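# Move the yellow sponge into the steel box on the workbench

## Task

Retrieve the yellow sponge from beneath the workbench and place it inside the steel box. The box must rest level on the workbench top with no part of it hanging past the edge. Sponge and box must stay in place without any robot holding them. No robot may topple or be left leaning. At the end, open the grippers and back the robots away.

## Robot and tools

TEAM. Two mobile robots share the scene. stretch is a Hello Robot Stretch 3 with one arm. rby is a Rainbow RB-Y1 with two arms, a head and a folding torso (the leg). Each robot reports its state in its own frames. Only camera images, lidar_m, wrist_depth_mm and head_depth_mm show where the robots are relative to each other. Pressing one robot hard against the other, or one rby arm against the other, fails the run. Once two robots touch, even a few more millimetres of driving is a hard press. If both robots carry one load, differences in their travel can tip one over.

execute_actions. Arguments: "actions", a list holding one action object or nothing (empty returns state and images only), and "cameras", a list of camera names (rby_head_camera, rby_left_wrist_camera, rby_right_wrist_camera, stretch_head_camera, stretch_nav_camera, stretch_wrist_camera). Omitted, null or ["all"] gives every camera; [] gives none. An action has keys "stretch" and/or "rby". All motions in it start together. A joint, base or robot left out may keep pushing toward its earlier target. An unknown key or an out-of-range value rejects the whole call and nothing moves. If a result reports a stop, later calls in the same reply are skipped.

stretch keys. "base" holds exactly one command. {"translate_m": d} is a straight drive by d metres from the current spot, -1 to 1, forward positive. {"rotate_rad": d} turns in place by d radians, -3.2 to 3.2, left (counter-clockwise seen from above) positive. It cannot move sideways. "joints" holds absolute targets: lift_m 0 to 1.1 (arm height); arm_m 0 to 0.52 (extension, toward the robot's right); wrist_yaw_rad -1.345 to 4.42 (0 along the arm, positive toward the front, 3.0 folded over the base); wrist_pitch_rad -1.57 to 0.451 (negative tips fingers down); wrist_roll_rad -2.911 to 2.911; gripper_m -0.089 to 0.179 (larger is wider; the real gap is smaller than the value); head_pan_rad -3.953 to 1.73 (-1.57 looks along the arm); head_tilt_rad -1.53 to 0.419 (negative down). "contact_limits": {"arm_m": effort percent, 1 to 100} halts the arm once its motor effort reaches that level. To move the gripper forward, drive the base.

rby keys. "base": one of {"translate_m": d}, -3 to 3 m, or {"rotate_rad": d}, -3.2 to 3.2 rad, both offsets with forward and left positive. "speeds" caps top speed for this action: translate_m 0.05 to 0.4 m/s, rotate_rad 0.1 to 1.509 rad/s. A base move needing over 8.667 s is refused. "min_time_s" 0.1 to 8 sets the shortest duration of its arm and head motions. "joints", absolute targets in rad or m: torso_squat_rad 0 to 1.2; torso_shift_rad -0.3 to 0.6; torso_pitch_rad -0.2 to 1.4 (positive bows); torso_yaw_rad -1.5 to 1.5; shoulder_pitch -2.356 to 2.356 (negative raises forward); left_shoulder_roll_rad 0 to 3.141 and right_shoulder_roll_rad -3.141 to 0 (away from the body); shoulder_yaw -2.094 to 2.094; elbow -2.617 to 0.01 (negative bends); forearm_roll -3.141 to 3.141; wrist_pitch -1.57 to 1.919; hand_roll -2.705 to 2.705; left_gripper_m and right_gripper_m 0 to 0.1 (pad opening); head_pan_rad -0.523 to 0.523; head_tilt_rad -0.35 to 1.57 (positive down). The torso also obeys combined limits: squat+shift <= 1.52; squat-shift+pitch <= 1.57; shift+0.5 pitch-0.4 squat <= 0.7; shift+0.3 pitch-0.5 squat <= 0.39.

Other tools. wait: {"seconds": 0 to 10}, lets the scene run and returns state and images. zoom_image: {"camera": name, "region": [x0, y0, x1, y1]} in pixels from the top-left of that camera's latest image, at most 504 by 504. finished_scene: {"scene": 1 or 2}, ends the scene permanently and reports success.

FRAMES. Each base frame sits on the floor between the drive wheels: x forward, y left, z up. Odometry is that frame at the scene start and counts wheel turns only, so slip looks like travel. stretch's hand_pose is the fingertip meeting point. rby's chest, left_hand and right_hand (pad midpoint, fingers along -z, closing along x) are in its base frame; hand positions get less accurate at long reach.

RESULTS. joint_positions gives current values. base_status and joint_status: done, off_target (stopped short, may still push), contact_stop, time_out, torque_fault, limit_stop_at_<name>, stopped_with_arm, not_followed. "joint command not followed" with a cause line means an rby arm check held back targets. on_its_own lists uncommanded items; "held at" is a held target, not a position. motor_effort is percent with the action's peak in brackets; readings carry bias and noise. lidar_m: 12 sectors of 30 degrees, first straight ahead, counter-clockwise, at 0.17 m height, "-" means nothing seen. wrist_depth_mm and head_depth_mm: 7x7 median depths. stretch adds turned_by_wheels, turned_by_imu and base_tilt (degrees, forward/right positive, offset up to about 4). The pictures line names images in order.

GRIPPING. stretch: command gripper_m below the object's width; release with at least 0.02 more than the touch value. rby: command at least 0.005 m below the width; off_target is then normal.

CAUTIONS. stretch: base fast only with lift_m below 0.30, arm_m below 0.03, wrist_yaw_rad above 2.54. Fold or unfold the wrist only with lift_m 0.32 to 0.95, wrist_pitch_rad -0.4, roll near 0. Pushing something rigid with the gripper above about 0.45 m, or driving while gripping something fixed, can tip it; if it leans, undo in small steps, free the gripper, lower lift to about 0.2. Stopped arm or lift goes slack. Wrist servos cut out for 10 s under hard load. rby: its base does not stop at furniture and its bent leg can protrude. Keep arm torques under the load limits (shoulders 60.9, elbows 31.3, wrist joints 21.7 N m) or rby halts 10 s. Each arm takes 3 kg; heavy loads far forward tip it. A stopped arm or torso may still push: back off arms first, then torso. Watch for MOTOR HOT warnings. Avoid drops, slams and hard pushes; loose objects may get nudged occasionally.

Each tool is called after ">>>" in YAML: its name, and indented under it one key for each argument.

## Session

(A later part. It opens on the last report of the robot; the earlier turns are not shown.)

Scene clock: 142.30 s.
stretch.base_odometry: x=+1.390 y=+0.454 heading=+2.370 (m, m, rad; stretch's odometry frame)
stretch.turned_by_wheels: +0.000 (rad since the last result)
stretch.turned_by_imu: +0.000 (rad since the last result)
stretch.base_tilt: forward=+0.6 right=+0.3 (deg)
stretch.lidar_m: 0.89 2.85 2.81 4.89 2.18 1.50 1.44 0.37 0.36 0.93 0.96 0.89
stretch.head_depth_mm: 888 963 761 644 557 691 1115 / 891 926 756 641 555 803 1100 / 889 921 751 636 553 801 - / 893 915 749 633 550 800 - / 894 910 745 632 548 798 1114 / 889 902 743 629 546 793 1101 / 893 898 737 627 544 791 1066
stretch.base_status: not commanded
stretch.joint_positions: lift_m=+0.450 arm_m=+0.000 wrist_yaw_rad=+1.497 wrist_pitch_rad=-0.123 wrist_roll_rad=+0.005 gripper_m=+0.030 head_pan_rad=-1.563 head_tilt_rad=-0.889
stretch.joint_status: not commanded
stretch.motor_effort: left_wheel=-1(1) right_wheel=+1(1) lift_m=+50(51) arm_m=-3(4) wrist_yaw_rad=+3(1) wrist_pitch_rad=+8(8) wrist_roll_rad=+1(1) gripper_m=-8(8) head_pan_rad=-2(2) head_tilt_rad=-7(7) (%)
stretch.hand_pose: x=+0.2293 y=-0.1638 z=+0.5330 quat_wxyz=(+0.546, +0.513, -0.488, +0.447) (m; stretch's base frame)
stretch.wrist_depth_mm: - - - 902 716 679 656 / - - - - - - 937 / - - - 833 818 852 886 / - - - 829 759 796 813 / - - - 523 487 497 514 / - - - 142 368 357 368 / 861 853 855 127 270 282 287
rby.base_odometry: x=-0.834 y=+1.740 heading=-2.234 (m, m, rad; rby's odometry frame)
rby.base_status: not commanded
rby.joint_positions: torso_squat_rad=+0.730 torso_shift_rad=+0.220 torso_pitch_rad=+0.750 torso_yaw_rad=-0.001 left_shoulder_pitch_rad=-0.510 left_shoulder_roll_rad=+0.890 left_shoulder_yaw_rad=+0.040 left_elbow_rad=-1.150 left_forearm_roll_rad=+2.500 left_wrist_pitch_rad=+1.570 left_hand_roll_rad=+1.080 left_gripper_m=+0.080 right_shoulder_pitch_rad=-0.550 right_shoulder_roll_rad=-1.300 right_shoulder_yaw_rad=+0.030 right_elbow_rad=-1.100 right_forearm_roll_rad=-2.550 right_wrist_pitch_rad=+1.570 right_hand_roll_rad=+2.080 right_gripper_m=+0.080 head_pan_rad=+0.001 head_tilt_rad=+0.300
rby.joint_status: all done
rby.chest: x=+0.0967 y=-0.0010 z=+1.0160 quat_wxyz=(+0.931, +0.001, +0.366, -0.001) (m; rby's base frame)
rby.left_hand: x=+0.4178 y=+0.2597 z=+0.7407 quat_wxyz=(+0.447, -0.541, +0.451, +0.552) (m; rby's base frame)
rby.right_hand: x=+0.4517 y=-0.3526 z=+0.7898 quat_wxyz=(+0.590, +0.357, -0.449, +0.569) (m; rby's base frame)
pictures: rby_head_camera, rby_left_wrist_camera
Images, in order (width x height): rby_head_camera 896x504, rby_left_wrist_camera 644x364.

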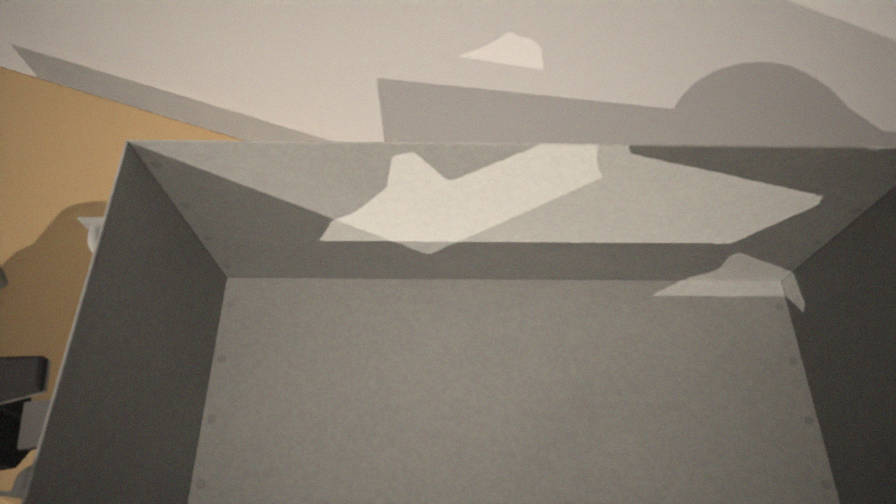

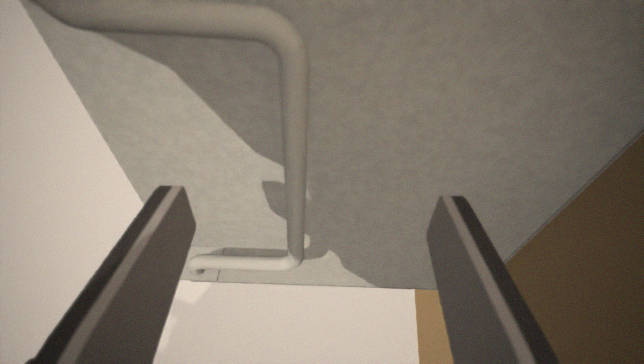

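>>> execute_actions:
  actions:
    - {"rby":{"joints":{"left_shoulder_roll_rad":0.8},"min_time_s":1.5}}
  cameras: []

>>> execute_actions:
  actions:
    - {"rby":{"joints":{"left_gripper_m":0}}}
  cameras: ["rby_left_wrist_camera"]

>>> execute_actions:
  actions:
    - {"rby":{"joints":{"left_shoulder_roll_rad":0.995},"min_time_s":3}}
  cameras: ["rby_left_wrist_camera","rby_right_wrist_camera","rby_head_camera"]

Scene clock: 144.73 s.
stretch.base_odometry: x=+1.390 y=+0.454 heading=+2.370 (m, m, rad; stretch's odometry frame)
stretch.turned_by_wheels: +0.000 (rad since the last result)
stretch.turned_by_imu: +0.000 (rad since the last result)
stretch.base_tilt: forward=+0.7 right=+0.1 (deg)
stretch.lidar_m: 0.89 2.86 2.81 4.89 2.18 1.50 1.44 0.38 0.36 0.93 0.96 0.89
stretch.head_depth_mm: 892 962 762 644 557 691 1118 / 892 925 758 640 555 803 1099 / 893 917 753 638 553 803 - / 891 915 750 635 551 798 - / 891 907 746 632 548 798 1108 / 892 902 741 629 547 792 1100 / 890 897 738 626 545 790 1064
stretch.base_status: not commanded
stretch.joint_positions: lift_m=+0.450 arm_m=+0.000 wrist_yaw_rad=+1.497 wrist_pitch_rad=-0.123 wrist_roll_rad=+0.005 gripper_m=+0.030 head_pan_rad=-1.563 head_tilt_rad=-0.889
stretch.joint_status: not commanded
stretch.motor_effort: left_wheel=-1(1) right_wheel=+0(1) lift_m=+50(51) arm_m=-3(3) wrist_yaw_rad=+3(3) wrist_pitch_rad=+8(8) wrist_roll_rad=+1(1) gripper_m=-8(7) head_pan_rad=-2(3) head_tilt_rad=-7(7) (%)
stretch.hand_pose: x=+0.2293 y=-0.1638 z=+0.5330 quat_wxyz=(+0.546, +0.513, -0.488, +0.447) (m; stretch's base frame)
stretch.wrist_depth_mm: - - - 934 724 687 652 / - - - - - - 954 / - - - 843 832 882 904 / - - - 818 748 772 817 / - - - 527 486 494 509 / - - - 142 367 356 370 / 854 877 876 127 272 283 285
rby.base_odometry: x=-0.834 y=+1.740 heading=-2.234 (m, m, rad; rby's odometry frame)
rby.base_status: not commanded
rby.joint_positions: torso_squat_rad=+0.730 torso_shift_rad=+0.220 torso_pitch_rad=+0.750 torso_yaw_rad=-0.001 left_shoulder_pitch_rad=-0.510 left_shoulder_roll_rad=+0.800 left_shoulder_yaw_rad=+0.040 left_elbow_rad=-1.150 left_forearm_roll_rad=+2.500 left_wrist_pitch_rad=+1.570 left_hand_roll_rad=+1.080 left_gripper_m=+0.080 right_shoulder_pitch_rad=-0.550 right_shoulder_roll_rad=-1.300 right_shoulder_yaw_rad=+0.030 right_elbow_rad=-1.100 right_forearm_roll_rad=-2.550 right_wrist_pitch_rad=+1.570 right_hand_roll_rad=+2.080 right_gripper_m=+0.080 head_pan_rad=+0.001 head_tilt_rad=+0.300
rby.joint_status: all done
rby.chest: x=+0.0967 y=-0.0010 z=+1.0160 quat_wxyz=(+0.931, +0.001, +0.366, -0.001) (m; rby's base frame)
rby.left_hand: x=+0.4120 y=+0.2370 z=+0.7342 quat_wxyz=(+0.413, -0.560, +0.471, +0.541) (m; rby's base frame)
rby.right_hand: x=+0.4517 y=-0.3526 z=+0.7898 quat_wxyz=(+0.590, +0.357, -0.449, +0.569) (m; rby's base frame)
pictures: none
No camera images: the call's "cameras" was empty. Leave "cameras" out to get every camera's image.

Scene clock: 146.03 s.
stretch.base_odometry: x=+1.390 y=+0.454 heading=+2.370 (m, m, rad; stretch's odometry frame)
stretch.turned_by_wheels: +0.000 (rad since the last result)
stretch.turned_by_imu: +0.000 (rad since the last result)
stretch.base_tilt: forward=+0.5 right=+0.2 (deg)
stretch.lidar_m: 0.89 2.85 2.81 4.87 2.18 1.50 1.44 0.38 0.36 0.93 0.96 0.89
stretch.head_depth_mm: 895 961 762 642 558 692 1116 / 889 924 755 639 555 805 1099 / 892 919 753 638 553 803 - / 893 915 750 634 550 797 - / 893 908 747 631 549 796 1114 / 894 902 741 630 547 793 1105 / 891 895 738 626 544 792 1065
stretch.base_status: not commanded
stretch.joint_positions: lift_m=+0.450 arm_m=+0.000 wrist_yaw_rad=+1.497 wrist_pitch_rad=-0.123 wrist_roll_rad=+0.005 gripper_m=+0.030 head_pan_rad=-1.563 head_tilt_rad=-0.889
stretch.joint_status: not commanded
stretch.motor_effort: left_wheel=-1(1) right_wheel=+1(1) lift_m=+50(50) arm_m=-3(4) wrist_yaw_rad=+3(2) wrist_pitch_rad=+8(8) wrist_roll_rad=+1(1) gripper_m=-8(8) head_pan_rad=-3(3) head_tilt_rad=-8(7) (%)
stretch.hand_pose: x=+0.2293 y=-0.1638 z=+0.5330 quat_wxyz=(+0.546, +0.513, -0.488, +0.447) (m; stretch's base frame)
stretch.wrist_depth_mm: - - - 897 718 677 639 / - - - - - - 926 / - - - 859 842 862 886 / - - - 835 774 791 825 / - - - 526 482 495 504 / - - - 142 370 358 360 / 833 867 846 127 271 284 287
rby.base_odometry: x=-0.834 y=+1.740 heading=-2.234 (m, m, rad; rby's odometry frame)
rby.base_status: not commanded
rby.joint_positions: torso_squat_rad=+0.730 torso_shift_rad=+0.219 torso_pitch_rad=+0.748 torso_yaw_rad=-0.001 left_shoulder_pitch_rad=-0.513 left_shoulder_roll_rad=+0.801 left_shoulder_yaw_rad=+0.043 left_elbow_rad=-1.154 left_forearm_roll_rad=+2.504 left_wrist_pitch_rad=+1.573 left_hand_roll_rad=+1.080 left_gripper_m=+0.009 right_shoulder_pitch_rad=-0.550 right_shoulder_roll_rad=-1.300 right_shoulder_yaw_rad=+0.030 right_elbow_rad=-1.100 right_forearm_roll_rad=-2.550 right_wrist_pitch_rad=+1.570 right_hand_roll_rad=+2.080 right_gripper_m=+0.080 head_pan_rad=+0.001 head_tilt_rad=+0.300
rby.joint_status: left_gripper_m off_target (ended at +0.009, target +0.000)
rby.chest: x=+0.0957 y=-0.0010 z=+1.0165 quat_wxyz=(+0.931, +0.001, +0.365, +0.000) (m; rby's base frame)
rby.left_hand: x=+0.4131 y=+0.2370 z=+0.7389 quat_wxyz=(+0.415, -0.564, +0.471, +0.537) (m; rby's base frame)
rby.right_hand: x=+0.4514 y=-0.3525 z=+0.7908 quat_wxyz=(+0.589, +0.356, -0.449, +0.569) (m; rby's base frame)
pictures: rby_left_wrist_camera
Images, in order (width x height): rby_left_wrist_camera 644x364.

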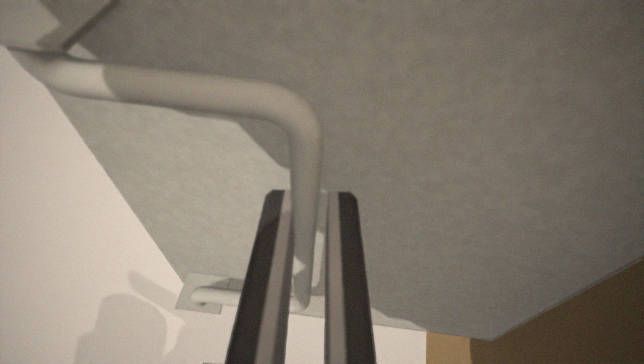

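Scene clock: 149.33 s.
stretch.base_odometry: x=+1.390 y=+0.454 heading=+2.370 (m, m, rad; stretch's odometry frame)
stretch.turned_by_wheels: +0.000 (rad since the last result)
stretch.turned_by_imu: +0.000 (rad since the last result)
stretch.base_tilt: forward=+0.7 right=+0.4 (deg)
stretch.lidar_m: 0.89 2.86 2.80 4.89 2.19 1.50 1.44 0.38 0.36 0.93 0.96 0.89
stretch.head_depth_mm: 893 963 761 643 556 691 1113 / 893 924 757 640 556 805 1100 / 890 921 751 637 553 803 - / 894 913 750 636 550 797 - / 892 909 745 632 548 796 1110 / 891 902 742 629 546 793 1101 / 893 898 738 627 544 792 1066
stretch.base_status: not commanded
stretch.joint_positions: lift_m=+0.450 arm_m=+0.000 wrist_yaw_rad=+1.497 wrist_pitch_rad=-0.123 wrist_roll_rad=+0.005 gripper_m=+0.030 head_pan_rad=-1.563 head_tilt_rad=-0.889
stretch.joint_status: not commanded
stretch.motor_effort: left_wheel=-1(1) right_wheel=+0(1) lift_m=+51(50) arm_m=-3(3) wrist_yaw_rad=+2(2) wrist_pitch_rad=+8(8) wrist_roll_rad=+1(1) gripper_m=-8(8) head_pan_rad=-3(3) head_tilt_rad=-7(7) (%)
stretch.hand_pose: x=+0.2293 y=-0.1638 z=+0.5330 quat_wxyz=(+0.546, +0.513, -0.488, +0.447) (m; stretch's base frame)
stretch.wrist_depth_mm: - - - 921 701 654 646 / - - - - - - 925 / - - - 860 837 849 921 / - - - 790 776 785 813 / - - - 516 493 492 523 / - - - 142 375 359 362 / 861 864 856 127 272 283 285
rby.base_odometry: x=-0.834 y=+1.740 heading=-2.234 (m, m, rad; rby's odometry frame)
rby.base_status: not commanded
rby.joint_positions: torso_squat_rad=+0.730 torso_shift_rad=+0.220 torso_pitch_rad=+0.750 torso_yaw_rad=-0.001 left_shoulder_pitch_rad=-0.510 left_shoulder_roll_rad=+0.994 left_shoulder_yaw_rad=+0.040 left_elbow_rad=-1.150 left_forearm_roll_rad=+2.500 left_wrist_pitch_rad=+1.570 left_hand_roll_rad=+1.080 left_gripper_m=+0.006 right_shoulder_pitch_rad=-0.550 right_shoulder_roll_rad=-1.300 right_shoulder_yaw_rad=+0.030 right_elbow_rad=-1.100 right_forearm_roll_rad=-2.550 right_wrist_pitch_rad=+1.570 right_hand_roll_rad=+2.080 right_gripper_m=+0.080 head_pan_rad=+0.001 head_tilt_rad=+0.300
rby.joint_status: all done
rby.chest: x=+0.0968 y=-0.0011 z=+1.0159 quat_wxyz=(+0.930, +0.001, +0.366, -0.001) (m; rby's base frame)
rby.left_hand: x=+0.4249 y=+0.2846 z=+0.7504 quat_wxyz=(+0.484, -0.516, +0.427, +0.563) (m; rby's base frame)
rby.right_hand: x=+0.4517 y=-0.3528 z=+0.7895 quat_wxyz=(+0.590, +0.356, -0.448, +0.569) (m; rby's base frame)
pictures: rby_head_camera, rby_left_wrist_camera, rby_right_wrist_camera
Images, in order (width x height): rby_head_camera 896x504, rby_left_wrist_camera 644x364, rby_right_wrist_camera 644x364.

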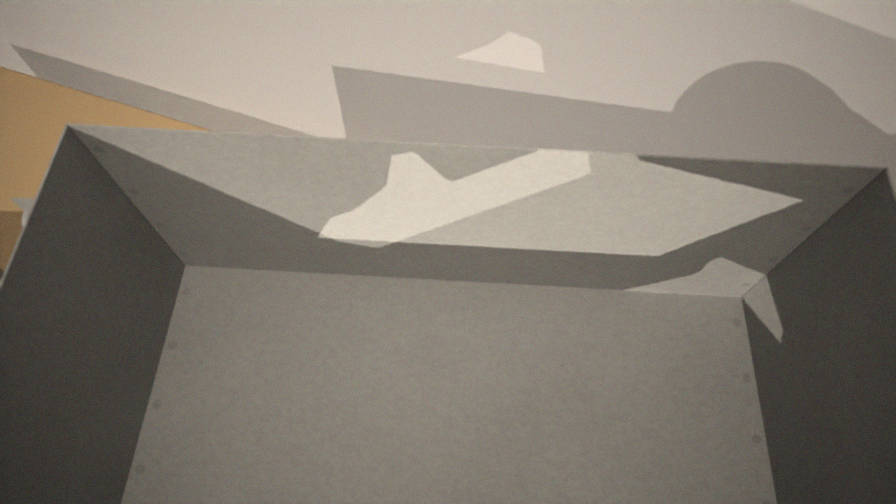

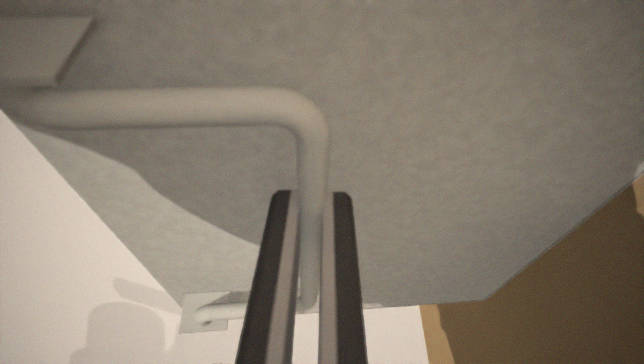

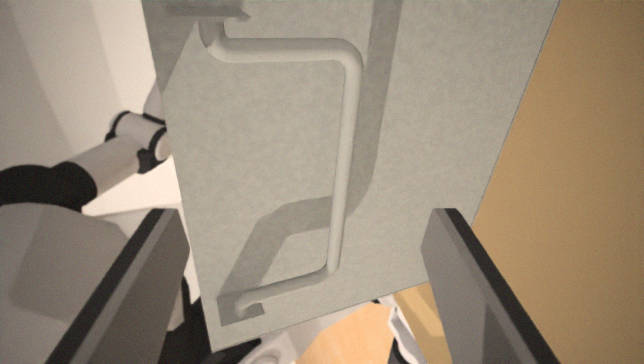

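>>> execute_actions:
  actions:
    - {"rby":{"joints":{"right_shoulder_roll_rad":-1.08},"min_time_s":2.5}}
  cameras: ["rby_right_wrist_camera"]

Scene clock: 152.37 s.
stretch.base_odometry: x=+1.390 y=+0.454 heading=+2.370 (m, m, rad; stretch's odometry frame)
stretch.turned_by_wheels: +0.000 (rad since the last result)
stretch.turned_by_imu: +0.000 (rad since the last result)
stretch.base_tilt: forward=+0.7 right=+0.3 (deg)
stretch.lidar_m: 0.89 2.85 2.80 4.88 2.18 1.50 1.44 0.38 0.36 0.93 0.96 0.89
stretch.head_depth_mm: 894 966 761 643 558 691 1118 / 894 925 756 641 554 804 1099 / 891 919 752 636 554 801 - / 894 917 750 634 550 798 - / 893 910 746 631 549 797 1112 / 891 902 741 629 546 794 1102 / 892 897 737 626 544 790 1068
stretch.base_status: not commanded
stretch.joint_positions: lift_m=+0.450 arm_m=+0.000 wrist_yaw_rad=+1.497 wrist_pitch_rad=-0.123 wrist_roll_rad=+0.005 gripper_m=+0.030 head_pan_rad=-1.563 head_tilt_rad=-0.889
stretch.joint_status: not commanded
stretch.motor_effort: left_wheel=-1(1) right_wheel=+0(1) lift_m=+50(50) arm_m=-4(4) wrist_yaw_rad=+2(2) wrist_pitch_rad=+8(8) wrist_roll_rad=+1(1) gripper_m=-8(8) head_pan_rad=-2(3) head_tilt_rad=-7(7) (%)
stretch.hand_pose: x=+0.2293 y=-0.1638 z=+0.5330 quat_wxyz=(+0.546, +0.513, -0.488, +0.447) (m; stretch's base frame)
stretch.wrist_depth_mm: - - - 914 703 675 641 / - - - - - - 957 / - - - 851 820 853 911 / - - - 831 773 798 818 / - - - 522 495 503 519 / - - - 141 374 354 367 / 867 881 863 127 271 282 284
rby.base_odometry: x=-0.834 y=+1.740 heading=-2.234 (m, m, rad; rby's odometry frame)
rby.base_status: not commanded
rby.joint_positions: torso_squat_rad=+0.730 torso_shift_rad=+0.220 torso_pitch_rad=+0.750 torso_yaw_rad=-0.001 left_shoulder_pitch_rad=-0.510 left_shoulder_roll_rad=+0.994 left_shoulder_yaw_rad=+0.040 left_elbow_rad=-1.150 left_forearm_roll_rad=+2.500 left_wrist_pitch_rad=+1.570 left_hand_roll_rad=+1.080 left_gripper_m=+0.006 right_shoulder_pitch_rad=-0.550 right_shoulder_roll_rad=-1.080 right_shoulder_yaw_rad=+0.030 right_elbow_rad=-1.100 right_forearm_roll_rad=-2.550 right_wrist_pitch_rad=+1.570 right_hand_roll_rad=+2.080 right_gripper_m=+0.080 head_pan_rad=+0.001 head_tilt_rad=+0.300
rby.joint_status: all done
rby.chest: x=+0.0968 y=-0.0011 z=+1.0159 quat_wxyz=(+0.930, +0.001, +0.366, -0.001) (m; rby's base frame)
rby.left_hand: x=+0.4249 y=+0.2846 z=+0.7504 quat_wxyz=(+0.484, -0.516, +0.427, +0.563) (m; rby's base frame)
rby.right_hand: x=+0.4347 y=-0.3033 z=+0.7554 quat_wxyz=(+0.572, +0.417, -0.503, +0.497) (m; rby's base frame)
pictures: rby_right_wrist_camera
Images, in order (width x height): rby_right_wrist_camera 644x364.

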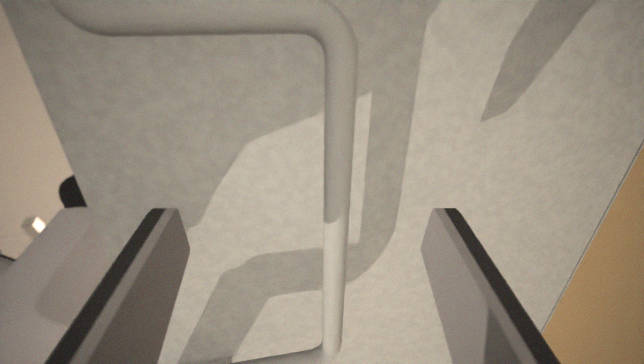

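Good. In a bit more, close, lift.

>>> execute_actions:
  actions:
    - {"rby":{"joints":{"right_shoulder_roll_rad":-1.0},"min_time_s":1.5}}
  cameras: []

>>> execute_actions:
  actions:
    - {"rby":{"joints":{"right_gripper_m":0,"left_gripper_m":0}}}
  cameras: ["rby_right_wrist_camera"]

>>> execute_actions:
  actions:
    - {"rby":{"joints":{"torso_squat_rad":0.4}}}
  cameras: ["rby_right_wrist_camera","rby_left_wrist_camera","rby_head_camera"]

Scene clock: 154.57 s.
stretch.base_odometry: x=+1.390 y=+0.454 heading=+2.370 (m, m, rad; stretch's odometry frame)
stretch.turned_by_wheels: +0.000 (rad since the last result)
stretch.turned_by_imu: +0.000 (rad since the last result)
stretch.base_tilt: forward=+0.6 right=+0.4 (deg)
stretch.lidar_m: 0.89 2.86 2.80 4.89 2.19 1.50 1.44 0.38 0.36 0.93 0.96 0.89
stretch.head_depth_mm: 891 961 761 643 558 693 1117 / 891 925 757 641 555 803 1097 / 892 919 752 637 553 801 - / 893 914 750 635 552 798 - / 893 908 747 632 548 795 1112 / 893 905 741 630 546 793 1105 / 893 898 739 627 544 792 1067
stretch.base_status: not commanded
stretch.joint_positions: lift_m=+0.450 arm_m=+0.000 wrist_yaw_rad=+1.497 wrist_pitch_rad=-0.123 wrist_roll_rad=+0.005 gripper_m=+0.030 head_pan_rad=-1.563 head_tilt_rad=-0.889
stretch.joint_status: not commanded
stretch.motor_effort: left_wheel=-1(1) right_wheel=+0(1) lift_m=+50(50) arm_m=-4(3) wrist_yaw_rad=+2(1) wrist_pitch_rad=+8(8) wrist_roll_rad=+1(1) gripper_m=-8(8) head_pan_rad=-2(3) head_tilt_rad=-7(7) (%)
stretch.hand_pose: x=+0.2293 y=-0.1638 z=+0.5330 quat_wxyz=(+0.546, +0.513, -0.488, +0.447) (m; stretch's base frame)
stretch.wrist_depth_mm: - - - 905 736 664 623 / - - - - - - 954 / - - - 852 822 868 895 / - - - 829 754 810 843 / - - - 532 482 498 510 / - - - 143 375 357 362 / 870 876 863 127 272 285 286
rby.base_odometry: x=-0.834 y=+1.740 heading=-2.234 (m, m, rad; rby's odometry frame)
rby.base_status: not commanded
rby.joint_positions: torso_squat_rad=+0.730 torso_shift_rad=+0.220 torso_pitch_rad=+0.750 torso_yaw_rad=-0.002 left_shoulder_pitch_rad=-0.508 left_shoulder_roll_rad=+0.998 left_shoulder_yaw_rad=+0.042 left_elbow_rad=-1.146 left_forearm_roll_rad=+2.499 left_wrist_pitch_rad=+1.569 left_hand_roll_rad=+1.080 left_gripper_m=+0.006 right_shoulder_pitch_rad=-0.549 right_shoulder_roll_rad=-1.005 right_shoulder_yaw_rad=+0.026 right_elbow_rad=-1.097 right_forearm_roll_rad=-2.552 right_wrist_pitch_rad=+1.570 right_hand_roll_rad=+2.080 right_gripper_m=+0.081 head_pan_rad=+0.001 head_tilt_rad=+0.300
rby.joint_status: all done
rby.chest: x=+0.0967 y=-0.0010 z=+1.0160 quat_wxyz=(+0.931, +0.001, +0.366, -0.001) (m; rby's base frame)
rby.left_hand: x=+0.4251 y=+0.2874 z=+0.7498 quat_wxyz=(+0.484, -0.515, +0.424, +0.566) (m; rby's base frame)
rby.right_hand: x=+0.4299 y=-0.2860 z=+0.7473 quat_wxyz=(+0.565, +0.435, -0.522, +0.469) (m; rby's base frame)
pictures: none
No camera images: the call's "cameras" was empty. Leave "cameras" out to get every camera's image.

Scene clock: 155.83 s.
stretch.base_odometry: x=+1.390 y=+0.454 heading=+2.370 (m, m, rad; stretch's odometry frame)
stretch.turned_by_wheels: +0.000 (rad since the last result)
stretch.turned_by_imu: +0.000 (rad since the last result)
stretch.base_tilt: forward=+0.7 right=+0.3 (deg)
stretch.lidar_m: 0.89 2.86 2.80 4.88 2.18 1.50 1.44 0.38 0.36 0.93 0.96 0.89
stretch.head_depth_mm: 894 962 759 643 557 691 1118 / 891 926 756 640 554 805 1097 / 892 919 752 638 553 801 - / 894 914 748 634 551 798 - / 893 908 745 632 549 797 1113 / 891 903 743 628 546 792 1106 / 891 901 737 626 544 791 1068
stretch.base_status: not commanded
stretch.joint_positions: lift_m=+0.450 arm_m=+0.000 wrist_yaw_rad=+1.497 wrist_pitch_rad=-0.123 wrist_roll_rad=+0.005 gripper_m=+0.030 head_pan_rad=-1.563 head_tilt_rad=-0.889
stretch.joint_status: not commanded
stretch.motor_effort: left_wheel=-1(1) right_wheel=+1(0) lift_m=+50(51) arm_m=-3(4) wrist_yaw_rad=+2(2) wrist_pitch_rad=+8(8) wrist_roll_rad=+1(1) gripper_m=-7(8) head_pan_rad=-3(2) head_tilt_rad=-7(7) (%)
stretch.hand_pose: x=+0.2293 y=-0.1638 z=+0.5330 quat_wxyz=(+0.546, +0.513, -0.488, +0.447) (m; stretch's base frame)
stretch.wrist_depth_mm: - - - 924 689 683 631 / - - - - - - 905 / - - - 867 844 856 893 / - - - 832 751 797 831 / - - - 525 497 495 516 / - - - 143 373 360 371 / 872 860 884 127 270 283 288
rby.base_odometry: x=-0.834 y=+1.740 heading=-2.234 (m, m, rad; rby's odometry frame)
rby.base_status: not commanded
rby.joint_positions: torso_squat_rad=+0.730 torso_shift_rad=+0.220 torso_pitch_rad=+0.751 torso_yaw_rad=-0.001 left_shoulder_pitch_rad=-0.508 left_shoulder_roll_rad=+0.998 left_shoulder_yaw_rad=+0.042 left_elbow_rad=-1.147 left_forearm_roll_rad=+2.500 left_wrist_pitch_rad=+1.569 left_hand_roll_rad=+1.080 left_gripper_m=+0.006 right_shoulder_pitch_rad=-0.548 right_shoulder_roll_rad=-1.002 right_shoulder_yaw_rad=+0.029 right_elbow_rad=-1.097 right_forearm_roll_rad=-2.549 right_wrist_pitch_rad=+1.569 right_hand_roll_rad=+2.080 right_gripper_m=+0.007 head_pan_rad=+0.001 head_tilt_rad=+0.300
rby.joint_status: left_gripper_m off_target (ended at +0.006, target +0.000); right_gripper_m off_target (ended at +0.007, target +0.000)
rby.chest: x=+0.0970 y=-0.0010 z=+1.0158 quat_wxyz=(+0.930, +0.001, +0.367, +0.000) (m; rby's base frame)
rby.left_hand: x=+0.4252 y=+0.2870 z=+0.7499 quat_wxyz=(+0.484, -0.515, +0.425, +0.565) (m; rby's base frame)
rby.right_hand: x=+0.4287 y=-0.2849 z=+0.7447 quat_wxyz=(+0.566, +0.436, -0.520, +0.469) (m; rby's base frame)
pictures: rby_right_wrist_camera
Images, in order (width x height): rby_right_wrist_camera 644x364.

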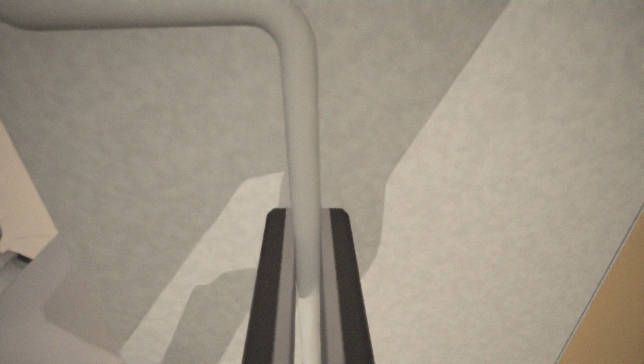

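Scene clock: 157.70 s.
stretch.base_odometry: x=+1.390 y=+0.454 heading=+2.370 (m, m, rad; stretch's odometry frame)
stretch.turned_by_wheels: +0.000 (rad since the last result)
stretch.turned_by_imu: +0.000 (rad since the last result)
stretch.base_tilt: forward=+0.6 right=+0.3 (deg)
stretch.lidar_m: 0.89 2.87 2.80 4.87 2.19 1.50 1.44 0.38 0.36 0.93 0.96 0.89
stretch.head_depth_mm: 893 960 762 643 557 691 1117 / 892 924 756 640 555 804 1099 / 893 918 752 638 553 801 - / 892 917 750 635 551 799 - / 892 911 745 632 549 797 1114 / 895 902 740 630 546 795 1103 / 889 895 738 627 544 792 1065
stretch.base_status: not commanded
stretch.joint_positions: lift_m=+0.450 arm_m=+0.000 wrist_yaw_rad=+1.497 wrist_pitch_rad=-0.123 wrist_roll_rad=+0.005 gripper_m=+0.030 head_pan_rad=-1.563 head_tilt_rad=-0.889
stretch.joint_status: not commanded
stretch.motor_effort: left_wheel=-1(1) right_wheel=+0(0) lift_m=+50(51) arm_m=-3(3) wrist_yaw_rad=+2(2) wrist_pitch_rad=+8(8) wrist_roll_rad=+1(1) gripper_m=-8(9) head_pan_rad=-3(2) head_tilt_rad=-8(7) (%)
stretch.hand_pose: x=+0.2293 y=-0.1638 z=+0.5330 quat_wxyz=(+0.546, +0.513, -0.488, +0.447) (m; stretch's base frame)
stretch.wrist_depth_mm: - - - 930 710 669 640 / - - - - - - 957 / - - - 852 834 852 907 / - - - 805 767 816 818 / - - - 527 480 485 518 / - - - 142 373 363 376 / 894 902 864 127 272 280 284
rby.base_odometry: x=-0.834 y=+1.740 heading=-2.234 (m, m, rad; rby's odometry frame)
rby.base_status: not commanded
rby.joint_positions: torso_squat_rad=+0.400 torso_shift_rad=+0.221 torso_pitch_rad=+0.752 torso_yaw_rad=-0.001 left_shoulder_pitch_rad=-0.507 left_shoulder_roll_rad=+0.997 left_shoulder_yaw_rad=+0.040 left_elbow_rad=-1.147 left_forearm_roll_rad=+2.499 left_wrist_pitch_rad=+1.569 left_hand_roll_rad=+1.080 left_gripper_m=+0.006 right_shoulder_pitch_rad=-0.547 right_shoulder_roll_rad=-1.002 right_shoulder_yaw_rad=+0.030 right_elbow_rad=-1.097 right_forearm_roll_rad=-2.549 right_wrist_pitch_rad=+1.569 right_hand_roll_rad=+2.080 right_gripper_m=+0.007 head_pan_rad=+0.001 head_tilt_rad=+0.300
rby.joint_status: all done
rby.chest: x=+0.1246 y=-0.0011 z=+1.1356 quat_wxyz=(+0.930, +0.001, +0.367, +0.000) (m; rby's base frame)
rby.left_hand: x=+0.4518 y=+0.2869 z=+0.8682 quat_wxyz=(+0.483, -0.514, +0.426, +0.567) (m; rby's base frame)
rby.right_hand: x=+0.4554 y=-0.2851 z=+0.8633 quat_wxyz=(+0.567, +0.436, -0.518, +0.468) (m; rby's base frame)
pictures: rby_head_camera, rby_left_wrist_camera, rby_right_wrist_camera
Images, in order (width x height): rby_head_camera 896x504, rby_left_wrist_camera 644x364, rby_right_wrist_camera 644x364.

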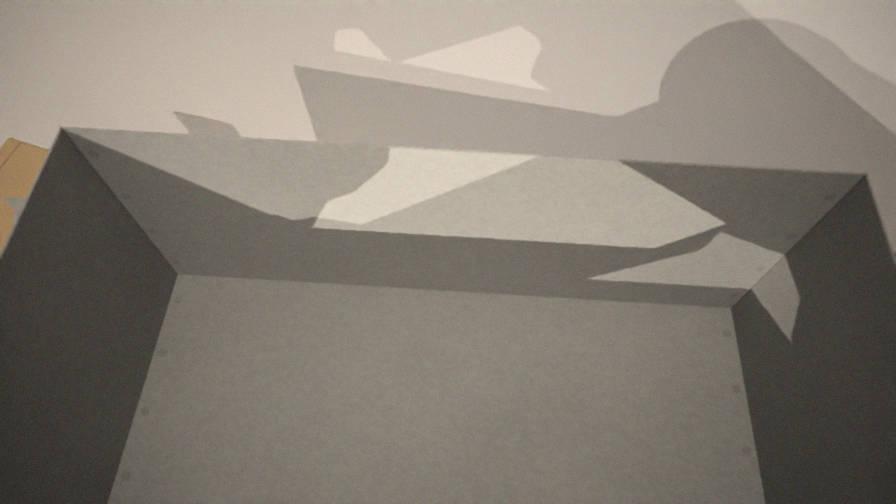

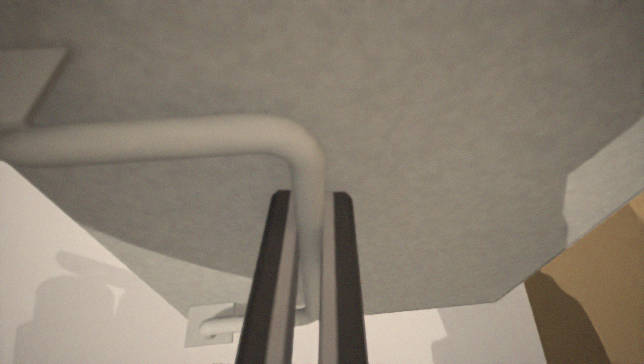

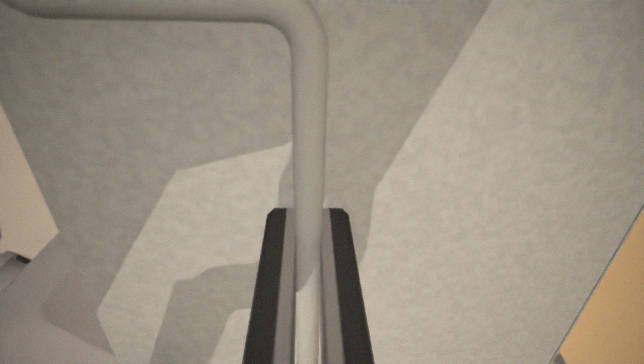

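>>> execute_actions:
  actions:
    - {"stretch":{"base":{"rotate_rad":0.22}},"rby":{"base":{"translate_m":-0.8},"speeds":{"translate_m":0.25},"joints":{"torso_shift_rad":0.0}}}
  cameras: []

>>> execute_actions:
  actions:
    - {"stretch":{"base":{"translate_m":0.6}},"rby":{"base":{"rotate_rad":-2.44},"speeds":{"rotate_rad":0.6},"joints":{"torso_squat_rad":0,"torso_pitch_rad":0.5,"left_hand_roll_rad":1.33,"right_hand_roll_rad":1.83,"head_tilt_rad":-0.3},"min_time_s":1.6}}
  cameras: ["rby_head_camera","stretch_nav_camera"]

Scene clock: 163.27 s.
stretch.base_odometry: x=+1.390 y=+0.454 heading=+2.590 (m, m, rad; stretch's odometry frame)
stretch.turned_by_wheels: +0.220 (rad since the last result)
stretch.turned_by_imu: +0.217 (rad since the last result)
stretch.base_tilt: forward=+0.5 right=+0.2 (deg)
stretch.lidar_m: 3.21 2.09 2.16 3.58 1.76 1.44 1.43 0.35 0.50 0.94 1.03 0.89
stretch.head_depth_mm: 858 925 762 642 557 505 836 / 874 918 756 641 555 509 792 / 894 918 751 638 552 515 - / 915 913 750 635 550 799 - / 934 908 747 633 548 820 1107 / 952 902 740 629 546 848 1122 / 976 896 738 628 545 872 1066
stretch.base_status: done
stretch.joint_positions: lift_m=+0.450 arm_m=+0.000 wrist_yaw_rad=+1.498 wrist_pitch_rad=-0.123 wrist_roll_rad=+0.005 gripper_m=+0.030 head_pan_rad=-1.563 head_tilt_rad=-0.889
stretch.joint_status: not commanded
stretch.motor_effort: left_wheel=-1(5) right_wheel=+1(5) lift_m=+51(50) arm_m=-3(3) wrist_yaw_rad=+2(2) wrist_pitch_rad=+8(8) wrist_roll_rad=+1(1) gripper_m=-8(7) head_pan_rad=-3(2) head_tilt_rad=-7(8) (%)
stretch.hand_pose: x=+0.2293 y=-0.1637 z=+0.5330 quat_wxyz=(+0.546, +0.513, -0.488, +0.447) (m; stretch's base frame)
stretch.wrist_depth_mm: - - - - 853 674 647 / - - - - - - - / - - - - 737 728 704 / - - - - 773 746 741 / - - - - 556 486 519 / - - - 142 395 359 367 / 874 866 862 127 847 286 287
rby.base_odometry: x=-0.341 y=+2.371 heading=-2.233 (m, m, rad; rby's odometry frame)
rby.base_status: done
rby.joint_positions: torso_squat_rad=+0.400 torso_shift_rad=+0.001 torso_pitch_rad=+0.752 torso_yaw_rad=-0.001 left_shoulder_pitch_rad=-0.507 left_shoulder_roll_rad=+0.997 left_shoulder_yaw_rad=+0.040 left_elbow_rad=-1.146 left_forearm_roll_rad=+2.498 left_wrist_pitch_rad=+1.569 left_hand_roll_rad=+1.080 left_gripper_m=+0.006 right_shoulder_pitch_rad=-0.547 right_shoulder_roll_rad=-1.002 right_shoulder_yaw_rad=+0.030 right_elbow_rad=-1.097 right_forearm_roll_rad=-2.549 right_wrist_pitch_rad=+1.569 right_hand_roll_rad=+2.080 right_gripper_m=+0.007 head_pan_rad=+0.001 head_tilt_rad=+0.300
rby.joint_status: all done
rby.chest: x=-0.0162 y=-0.0011 z=+1.1513 quat_wxyz=(+0.930, +0.001, +0.367, -0.001) (m; rby's base frame)
rby.left_hand: x=+0.3109 y=+0.2868 z=+0.8839 quat_wxyz=(+0.483, -0.514, +0.426, +0.567) (m; rby's base frame)
rby.right_hand: x=+0.3145 y=-0.2851 z=+0.8789 quat_wxyz=(+0.567, +0.436, -0.518, +0.468) (m; rby's base frame)
pictures: none
No camera images: the call's "cameras" was empty. Leave "cameras" out to get every camera's image.

Scene clock: 170.27 s.
stretch.base_odometry: x=+0.879 y=+0.768 heading=+2.590 (m, m, rad; stretch's odometry frame)
stretch.turned_by_wheels: +0.000 (rad since the last result)
stretch.turned_by_imu: +0.002 (rad since the last result)
stretch.base_tilt: forward=+0.5 right=+0.3 (deg)
stretch.lidar_m: 2.63 2.14 2.13 4.80 2.51 2.01 0.91 0.94 1.04 0.63 0.45 0.64
stretch.head_depth_mm: 938 931 761 644 564 864 1119 / 955 926 757 640 567 873 1137 / 979 921 752 638 576 887 - / 998 911 750 634 585 1165 - / 1022 908 746 632 894 1183 1154 / 1031 903 741 629 825 1153 1132 / 1046 896 736 627 810 1185 1068
stretch.base_status: done
stretch.joint_positions: lift_m=+0.450 arm_m=+0.000 wrist_yaw_rad=+1.498 wrist_pitch_rad=-0.123 wrist_roll_rad=+0.005 gripper_m=+0.030 head_pan_rad=-1.563 head_tilt_rad=-0.889
stretch.joint_status: not commanded
stretch.motor_effort: left_wheel=-2(3) right_wheel=+1(6) lift_m=+50(50) arm_m=-3(3) wrist_yaw_rad=+2(2) wrist_pitch_rad=+8(8) wrist_roll_rad=+1(1) gripper_m=-8(8) head_pan_rad=-3(3) head_tilt_rad=-7(7) (%)
stretch.hand_pose: x=+0.2293 y=-0.1637 z=+0.5330 quat_wxyz=(+0.546, +0.513, -0.488, +0.447) (m; stretch's base frame)
stretch.wrist_depth_mm: - - - - - 669 645 / - - - - - - - / - - - - - 512 349 / - - - - - 505 321 / - - - - 860 504 319 / - - - 142 712 487 319 / 851 853 873 127 888 454 314
rby.base_odometry: x=-0.341 y=+2.371 heading=+1.610 (m, m, rad; rby's odometry frame)
rby.base_status: done
rby.joint_positions: torso_squat_rad=+0.000 torso_shift_rad=+0.001 torso_pitch_rad=+0.502 torso_yaw_rad=-0.001 left_shoulder_pitch_rad=-0.507 left_shoulder_roll_rad=+0.997 left_shoulder_yaw_rad=+0.040 left_elbow_rad=-1.147 left_forearm_roll_rad=+2.498 left_wrist_pitch_rad=+1.569 left_hand_roll_rad=+1.330 left_gripper_m=+0.006 right_shoulder_pitch_rad=-0.547 right_shoulder_roll_rad=-1.001 right_shoulder_yaw_rad=+0.030 right_elbow_rad=-1.097 right_forearm_roll_rad=-2.548 right_wrist_pitch_rad=+1.569 right_hand_roll_rad=+1.830 right_gripper_m=+0.007 head_pan_rad=+0.001 head_tilt_rad=-0.300
rby.joint_status: all done
rby.chest: x=-0.0786 y=-0.0012 z=+1.2518 quat_wxyz=(+0.969, +0.001, +0.248, -0.001) (m; rby's base frame)
rby.left_hand: x=+0.3045 y=+0.2864 z=+1.0735 quat_wxyz=(+0.467, -0.531, +0.432, +0.560) (m; rby's base frame)
rby.right_hand: x=+0.3089 y=-0.2853 z=+1.0695 quat_wxyz=(+0.559, +0.445, -0.534, +0.453) (m; rby's base frame)
pictures: rby_head_camera, stretch_nav_camera (sideways: a quarter turn counterclockwise sets it upright)
Images, in order (width x height): rby_head_camera 896x504, stretch_nav_camera 672x504.

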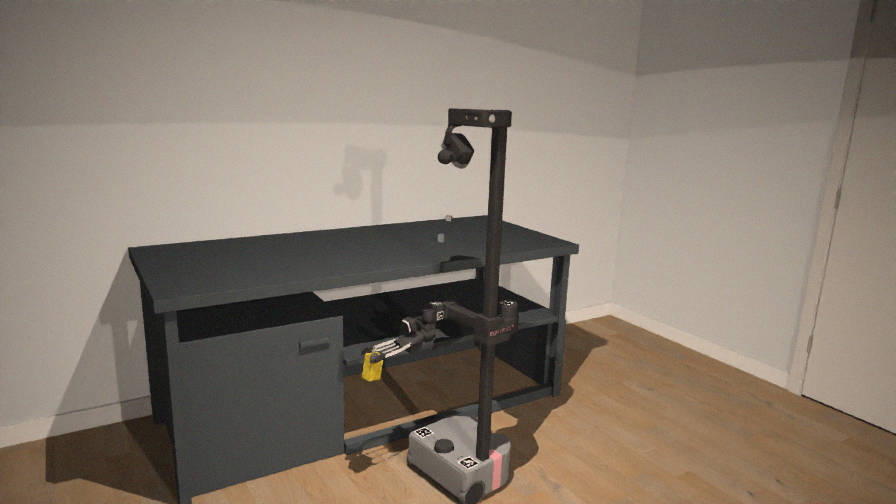

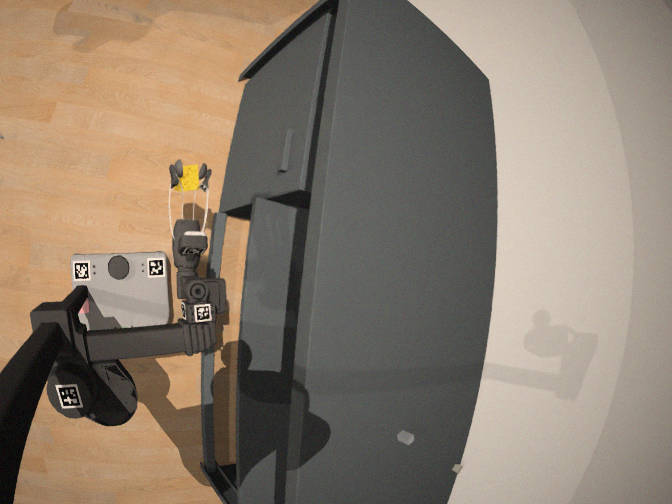

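>>> execute_actions:
  actions:
    - {"stretch":{"base":{"rotate_rad":-0.22},"joints":{"lift_m":1.08}},"rby":{"base":{"rotate_rad":-0.18}}}
  cameras: []

>>> execute_actions:
  actions:
    - {"stretch":{"base":{"translate_m":-0.9}},"rby":{"base":{"translate_m":1.42},"speeds":{"translate_m":0.3}}}
  cameras: []

>>> execute_actions:
  actions:
    - {"rby":{"base":{"rotate_rad":0.71},"speeds":{"rotate_rad":0.6}}}
  cameras: ["rby_head_camera","stretch_nav_camera"]

Scene clock: 177.63 s.
stretch.base_odometry: x=+0.879 y=+0.768 heading=+2.370 (m, m, rad; stretch's odometry frame)
stretch.turned_by_wheels: -0.220 (rad since the last result)
stretch.turned_by_imu: -0.216 (rad since the last result)
stretch.base_tilt: forward=+0.6 right=+0.3 (deg)
stretch.lidar_m: 2.63 2.69 2.10 4.78 3.07 2.12 2.01 0.92 1.09 1.03 0.46 0.50
stretch.head_depth_mm: - - - 615 588 1161 1137 / - - - 620 587 1156 1127 / 956 - - 623 587 1155 1129 / 977 973 - 621 583 1146 1134 / 977 968 - - 581 1145 1122 / 977 - - - 579 1128 1116 / 959 - - - 577 984 1112
stretch.base_status: done
stretch.joint_positions: lift_m=+1.080 arm_m=+0.000 wrist_yaw_rad=+1.498 wrist_pitch_rad=-0.123 wrist_roll_rad=+0.005 gripper_m=+0.030 head_pan_rad=-1.563 head_tilt_rad=-0.889
stretch.joint_status: all done
stretch.motor_effort: left_wheel=+1(4) right_wheel=-2(5) lift_m=+51(51) arm_m=-4(4) wrist_yaw_rad=+1(1) wrist_pitch_rad=+8(8) wrist_roll_rad=+1(1) gripper_m=-7(8) head_pan_rad=-3(3) head_tilt_rad=-6(7) (%)
stretch.hand_pose: x=+0.2293 y=-0.1637 z=+1.1631 quat_wxyz=(+0.546, +0.513, -0.488, +0.447) (m; stretch's base frame)
stretch.wrist_depth_mm: - - - - - - - / - - - - - - - / - - - - - - - / - - - - - - - / - - - - - - - / - - - 143 891 883 904 / - - - 127 653 697 732
rby.base_odometry: x=-0.341 y=+2.370 heading=+1.431 (m, m, rad; rby's odometry frame)
rby.base_status: done
rby.joint_positions: torso_squat_rad=+0.000 torso_shift_rad=+0.001 torso_pitch_rad=+0.502 torso_yaw_rad=-0.001 left_shoulder_pitch_rad=-0.507 left_shoulder_roll_rad=+0.997 left_shoulder_yaw_rad=+0.040 left_elbow_rad=-1.147 left_forearm_roll_rad=+2.498 left_wrist_pitch_rad=+1.569 left_hand_roll_rad=+1.330 left_gripper_m=+0.006 right_shoulder_pitch_rad=-0.546 right_shoulder_roll_rad=-1.001 right_shoulder_yaw_rad=+0.030 right_elbow_rad=-1.097 right_forearm_roll_rad=-2.548 right_wrist_pitch_rad=+1.569 right_hand_roll_rad=+1.830 right_gripper_m=+0.007 head_pan_rad=+0.001 head_tilt_rad=-0.300
rby.joint_status: not commanded
rby.chest: x=-0.0786 y=-0.0012 z=+1.2518 quat_wxyz=(+0.969, +0.001, +0.248, -0.001) (m; rby's base frame)
rby.left_hand: x=+0.3044 y=+0.2865 z=+1.0734 quat_wxyz=(+0.466, -0.531, +0.432, +0.560) (m; rby's base frame)
rby.right_hand: x=+0.3089 y=-0.2853 z=+1.0695 quat_wxyz=(+0.559, +0.445, -0.534, +0.453) (m; rby's base frame)
pictures: none
No camera images: the call's "cameras" was empty. Leave "cameras" out to get every camera's image.

Scene clock: 187.57 s.
stretch.base_odometry: x=+1.524 y=+0.140 heading=+2.370 (m, m, rad; stretch's odometry frame)
stretch.turned_by_wheels: +0.000 (rad since the last result)
stretch.turned_by_imu: +0.000 (rad since the last result)
stretch.base_tilt: forward=+0.6 right=+0.4 (deg)
stretch.lidar_m: 1.35 1.24 1.23 4.74 1.73 1.18 1.11 1.16 1.22 0.40 1.11 1.23
stretch.head_depth_mm: - - - 1588 1436 1268 1137 / - - - 1604 1434 1264 1129 / 1010 - - 1607 1423 1257 1127 / 1029 1005 - 647 1350 1213 1130 / 1031 969 - - 896 1190 1123 / 1026 - - - 926 1199 1117 / 1009 - - - 922 1205 1116
stretch.base_status: done
stretch.joint_positions: lift_m=+1.080 arm_m=+0.000 wrist_yaw_rad=+1.498 wrist_pitch_rad=-0.123 wrist_roll_rad=+0.005 gripper_m=+0.030 head_pan_rad=-1.563 head_tilt_rad=-0.889
stretch.joint_status: not commanded
stretch.motor_effort: left_wheel=+1(3) right_wheel=-2(6) lift_m=+50(50) arm_m=-3(3) wrist_yaw_rad=+3(2) wrist_pitch_rad=+8(8) wrist_roll_rad=+1(1) gripper_m=-8(8) head_pan_rad=-2(3) head_tilt_rad=-7(6) (%)
stretch.hand_pose: x=+0.2293 y=-0.1637 z=+1.1631 quat_wxyz=(+0.546, +0.513, -0.488, +0.447) (m; stretch's base frame)
stretch.wrist_depth_mm: - - - - - - - / - - - - - - - / 820 - - - - - - / 803 - - - - - - / - - - - - - - / - - - 142 923 901 895 / - - - 128 653 697 714
rby.base_odometry: x=-0.142 y=+3.776 heading=+1.430 (m, m, rad; rby's odometry frame)
rby.base_status: done
rby.joint_positions: torso_squat_rad=+0.000 torso_shift_rad=+0.001 torso_pitch_rad=+0.502 torso_yaw_rad=-0.001 left_shoulder_pitch_rad=-0.507 left_shoulder_roll_rad=+0.997 left_shoulder_yaw_rad=+0.040 left_elbow_rad=-1.147 left_forearm_roll_rad=+2.498 left_wrist_pitch_rad=+1.569 left_hand_roll_rad=+1.330 left_gripper_m=+0.006 right_shoulder_pitch_rad=-0.546 right_shoulder_roll_rad=-1.001 right_shoulder_yaw_rad=+0.030 right_elbow_rad=-1.097 right_forearm_roll_rad=-2.548 right_wrist_pitch_rad=+1.569 right_hand_roll_rad=+1.830 right_gripper_m=+0.007 head_pan_rad=+0.001 head_tilt_rad=-0.300
rby.joint_status: not commanded
rby.chest: x=-0.0786 y=-0.0012 z=+1.2517 quat_wxyz=(+0.969, +0.001, +0.248, -0.001) (m; rby's base frame)
rby.left_hand: x=+0.3044 y=+0.2864 z=+1.0732 quat_wxyz=(+0.466, -0.531, +0.432, +0.560) (m; rby's base frame)
rby.right_hand: x=+0.3089 y=-0.2852 z=+1.0694 quat_wxyz=(+0.559, +0.445, -0.534, +0.453) (m; rby's base frame)
pictures: none
No camera images: the call's "cameras" was empty. Leave "cameras" out to get every camera's image.

Scene clock: 190.27 s.
stretch.base_odometry: x=+1.524 y=+0.140 heading=+2.370 (m, m, rad; stretch's odometry frame)
stretch.turned_by_wheels: +0.000 (rad since the last result)
stretch.turned_by_imu: +0.000 (rad since the last result)
stretch.base_tilt: forward=+0.6 right=+0.5 (deg)
stretch.lidar_m: 1.35 1.08 1.10 4.73 1.73 1.18 1.12 1.16 1.22 0.40 1.11 1.23
stretch.head_depth_mm: - - - 1585 1436 1271 1134 / - - - 1593 1429 1262 1129 / 1013 - - 1609 1430 1254 1127 / 1031 1005 - 647 1348 1214 1126 / 1028 970 - - 894 1186 1118 / 1026 - - - 927 1198 1114 / 1008 - - - 921 1203 1114
stretch.base_status: not commanded
stretch.joint_positions: lift_m=+1.080 arm_m=+0.000 wrist_yaw_rad=+1.498 wrist_pitch_rad=-0.123 wrist_roll_rad=+0.005 gripper_m=+0.030 head_pan_rad=-1.563 head_tilt_rad=-0.889
stretch.joint_status: not commanded
stretch.motor_effort: left_wheel=+1(1) right_wheel=-2(2) lift_m=+50(50) arm_m=-3(3) wrist_yaw_rad=+2(2) wrist_pitch_rad=+8(8) wrist_roll_rad=+1(2) gripper_m=-8(8) head_pan_rad=-2(3) head_tilt_rad=-7(7) (%)
stretch.hand_pose: x=+0.2293 y=-0.1637 z=+1.1631 quat_wxyz=(+0.546, +0.513, -0.488, +0.447) (m; stretch's base frame)
stretch.wrist_depth_mm: - - - - - - - / - - - - - - - / 934 - - - - - - / 749 - - - - - - / - - - - - - - / - - - 142 908 883 895 / - - - 128 649 683 703
rby.base_odometry: x=-0.142 y=+3.776 heading=+2.140 (m, m, rad; rby's odometry frame)
rby.base_status: done
rby.joint_positions: torso_squat_rad=+0.000 torso_shift_rad=+0.001 torso_pitch_rad=+0.502 torso_yaw_rad=-0.001 left_shoulder_pitch_rad=-0.507 left_shoulder_roll_rad=+0.997 left_shoulder_yaw_rad=+0.040 left_elbow_rad=-1.147 left_forearm_roll_rad=+2.498 left_wrist_pitch_rad=+1.569 left_hand_roll_rad=+1.330 left_gripper_m=+0.006 right_shoulder_pitch_rad=-0.546 right_shoulder_roll_rad=-1.001 right_shoulder_yaw_rad=+0.030 right_elbow_rad=-1.097 right_forearm_roll_rad=-2.548 right_wrist_pitch_rad=+1.569 right_hand_roll_rad=+1.830 right_gripper_m=+0.007 head_pan_rad=+0.001 head_tilt_rad=-0.300
rby.joint_status: not commanded
rby.chest: x=-0.0786 y=-0.0012 z=+1.2517 quat_wxyz=(+0.969, +0.001, +0.248, -0.001) (m; rby's base frame)
rby.left_hand: x=+0.3044 y=+0.2865 z=+1.0732 quat_wxyz=(+0.466, -0.531, +0.432, +0.561) (m; rby's base frame)
rby.right_hand: x=+0.3089 y=-0.2852 z=+1.0693 quat_wxyz=(+0.559, +0.445, -0.534, +0.453) (m; rby's base frame)
pictures: rby_head_camera, stretch_nav_camera (sideways: a quarter turn counterclockwise sets it upright)
Images, in order (width x height): rby_head_camera 896x504, stretch_nav_camera 672x504.

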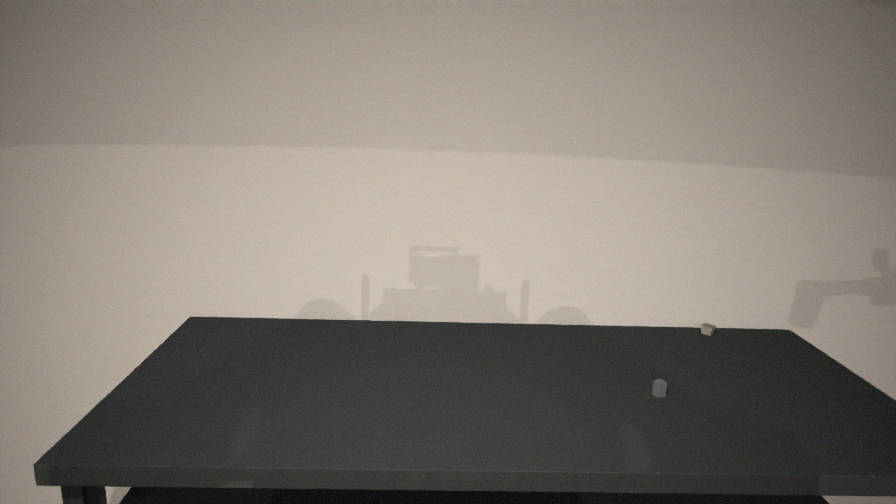

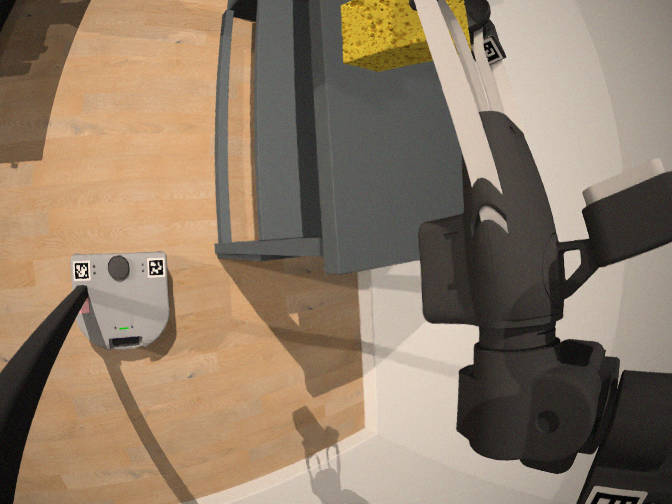

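>>> execute_actions:
  actions:
    - {"rby":{"base":{"translate_m":0.8},"speeds":{"translate_m":0.2},"joints":{"torso_shift_rad":0.17,"head_tilt_rad":0.3}},"stretch":{"joints":{"head_pan_rad":-0.6,"head_tilt_rad":-0.5,"wrist_yaw_rad":2.2}}}
  cameras: ["rby_head_camera","stretch_head_camera"]

Scene clock: 195.53 s.
stretch.base_odometry: x=+1.524 y=+0.140 heading=+2.370 (m, m, rad; stretch's odometry frame)
stretch.turned_by_wheels: +0.000 (rad since the last result)
stretch.turned_by_imu: +0.001 (rad since the last result)
stretch.base_tilt: forward=+0.7 right=+0.2 (deg)
stretch.lidar_m: 0.80 0.88 4.22 4.72 1.72 1.18 1.12 1.16 1.22 0.40 1.11 1.23
stretch.head_depth_mm: 1186 1255 1331 1079 798 637 - / 1312 1390 1434 1065 795 651 - / 1460 1543 1556 1056 789 670 - / 1631 1720 652 997 784 1008 1252 / 1877 1184 680 1034 1191 1447 1280 / 2188 1280 584 1078 1360 1488 1272 / 2640 1198 556 1451 1720 1507 1286
stretch.base_status: not commanded
stretch.joint_positions: lift_m=+1.080 arm_m=+0.000 wrist_yaw_rad=+2.197 wrist_pitch_rad=-0.123 wrist_roll_rad=+0.005 gripper_m=+0.030 head_pan_rad=-0.607 head_tilt_rad=-0.508
stretch.joint_status: all done
stretch.motor_effort: left_wheel=+1(1) right_wheel=-1(2) lift_m=+51(51) arm_m=-4(3) wrist_yaw_rad=+2(3) wrist_pitch_rad=+8(8) wrist_roll_rad=+1(1) gripper_m=-8(8) head_pan_rad=+2(34) head_tilt_rad=+5(36) (%)
stretch.hand_pose: x=+0.1823 y=+0.0021 z=+1.1631 quat_wxyz=(+0.359, +0.650, -0.283, +0.607) (m; stretch's base frame)
stretch.wrist_depth_mm: - - - - - - 698 / - - - - - 806 562 / - - - - - 811 462 / - - - - - 962 447 / - - - - - - - / - - - 142 - - - / - - - 127 - - -
rby.base_odometry: x=-0.574 y=+4.450 heading=+2.140 (m, m, rad; rby's odometry frame)
rby.base_status: done
rby.joint_positions: torso_squat_rad=+0.000 torso_shift_rad=+0.171 torso_pitch_rad=+0.502 torso_yaw_rad=-0.001 left_shoulder_pitch_rad=-0.507 left_shoulder_roll_rad=+0.997 left_shoulder_yaw_rad=+0.040 left_elbow_rad=-1.147 left_forearm_roll_rad=+2.498 left_wrist_pitch_rad=+1.569 left_hand_roll_rad=+1.330 left_gripper_m=+0.006 right_shoulder_pitch_rad=-0.546 right_shoulder_roll_rad=-1.001 right_shoulder_yaw_rad=+0.030 right_elbow_rad=-1.097 right_forearm_roll_rad=-2.548 right_wrist_pitch_rad=+1.569 right_hand_roll_rad=+1.830 right_gripper_m=+0.007 head_pan_rad=+0.001 head_tilt_rad=+0.300
rby.joint_status: all done
rby.chest: x=+0.0400 y=-0.0012 z=+1.2415 quat_wxyz=(+0.969, +0.001, +0.249, -0.001) (m; rby's base frame)
rby.left_hand: x=+0.4229 y=+0.2865 z=+1.0629 quat_wxyz=(+0.466, -0.531, +0.432, +0.561) (m; rby's base frame)
rby.right_hand: x=+0.4275 y=-0.2852 z=+1.0590 quat_wxyz=(+0.559, +0.445, -0.534, +0.453) (m; rby's base frame)
pictures: rby_head_camera, stretch_head_camera (sideways: a quarter turn clockwise sets it upright)
Images, in order (width x height): rby_head_camera 896x504, stretch_head_camera 896x504.

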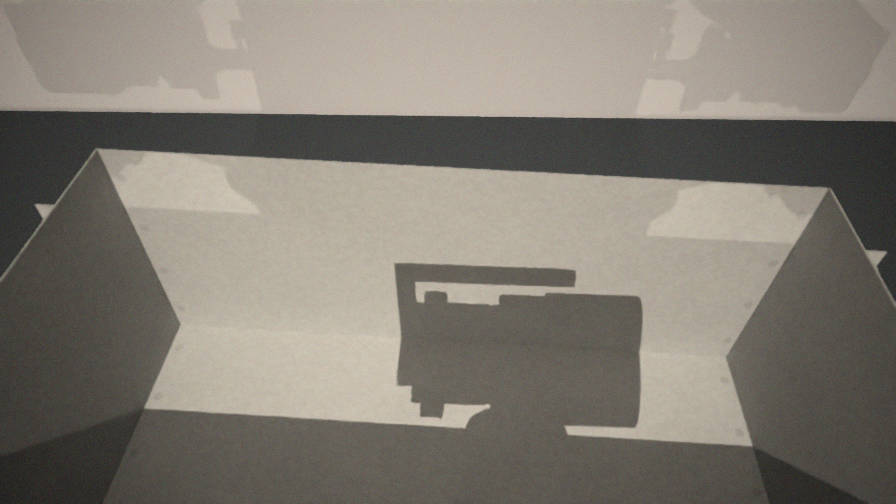

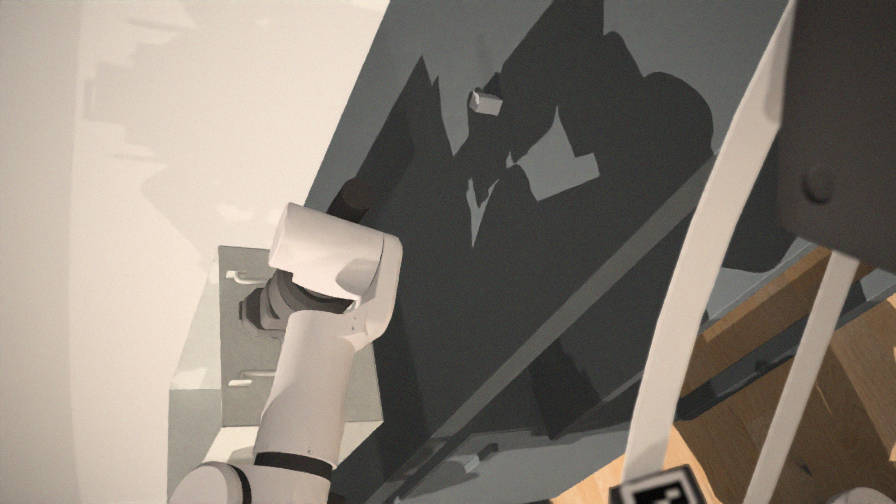

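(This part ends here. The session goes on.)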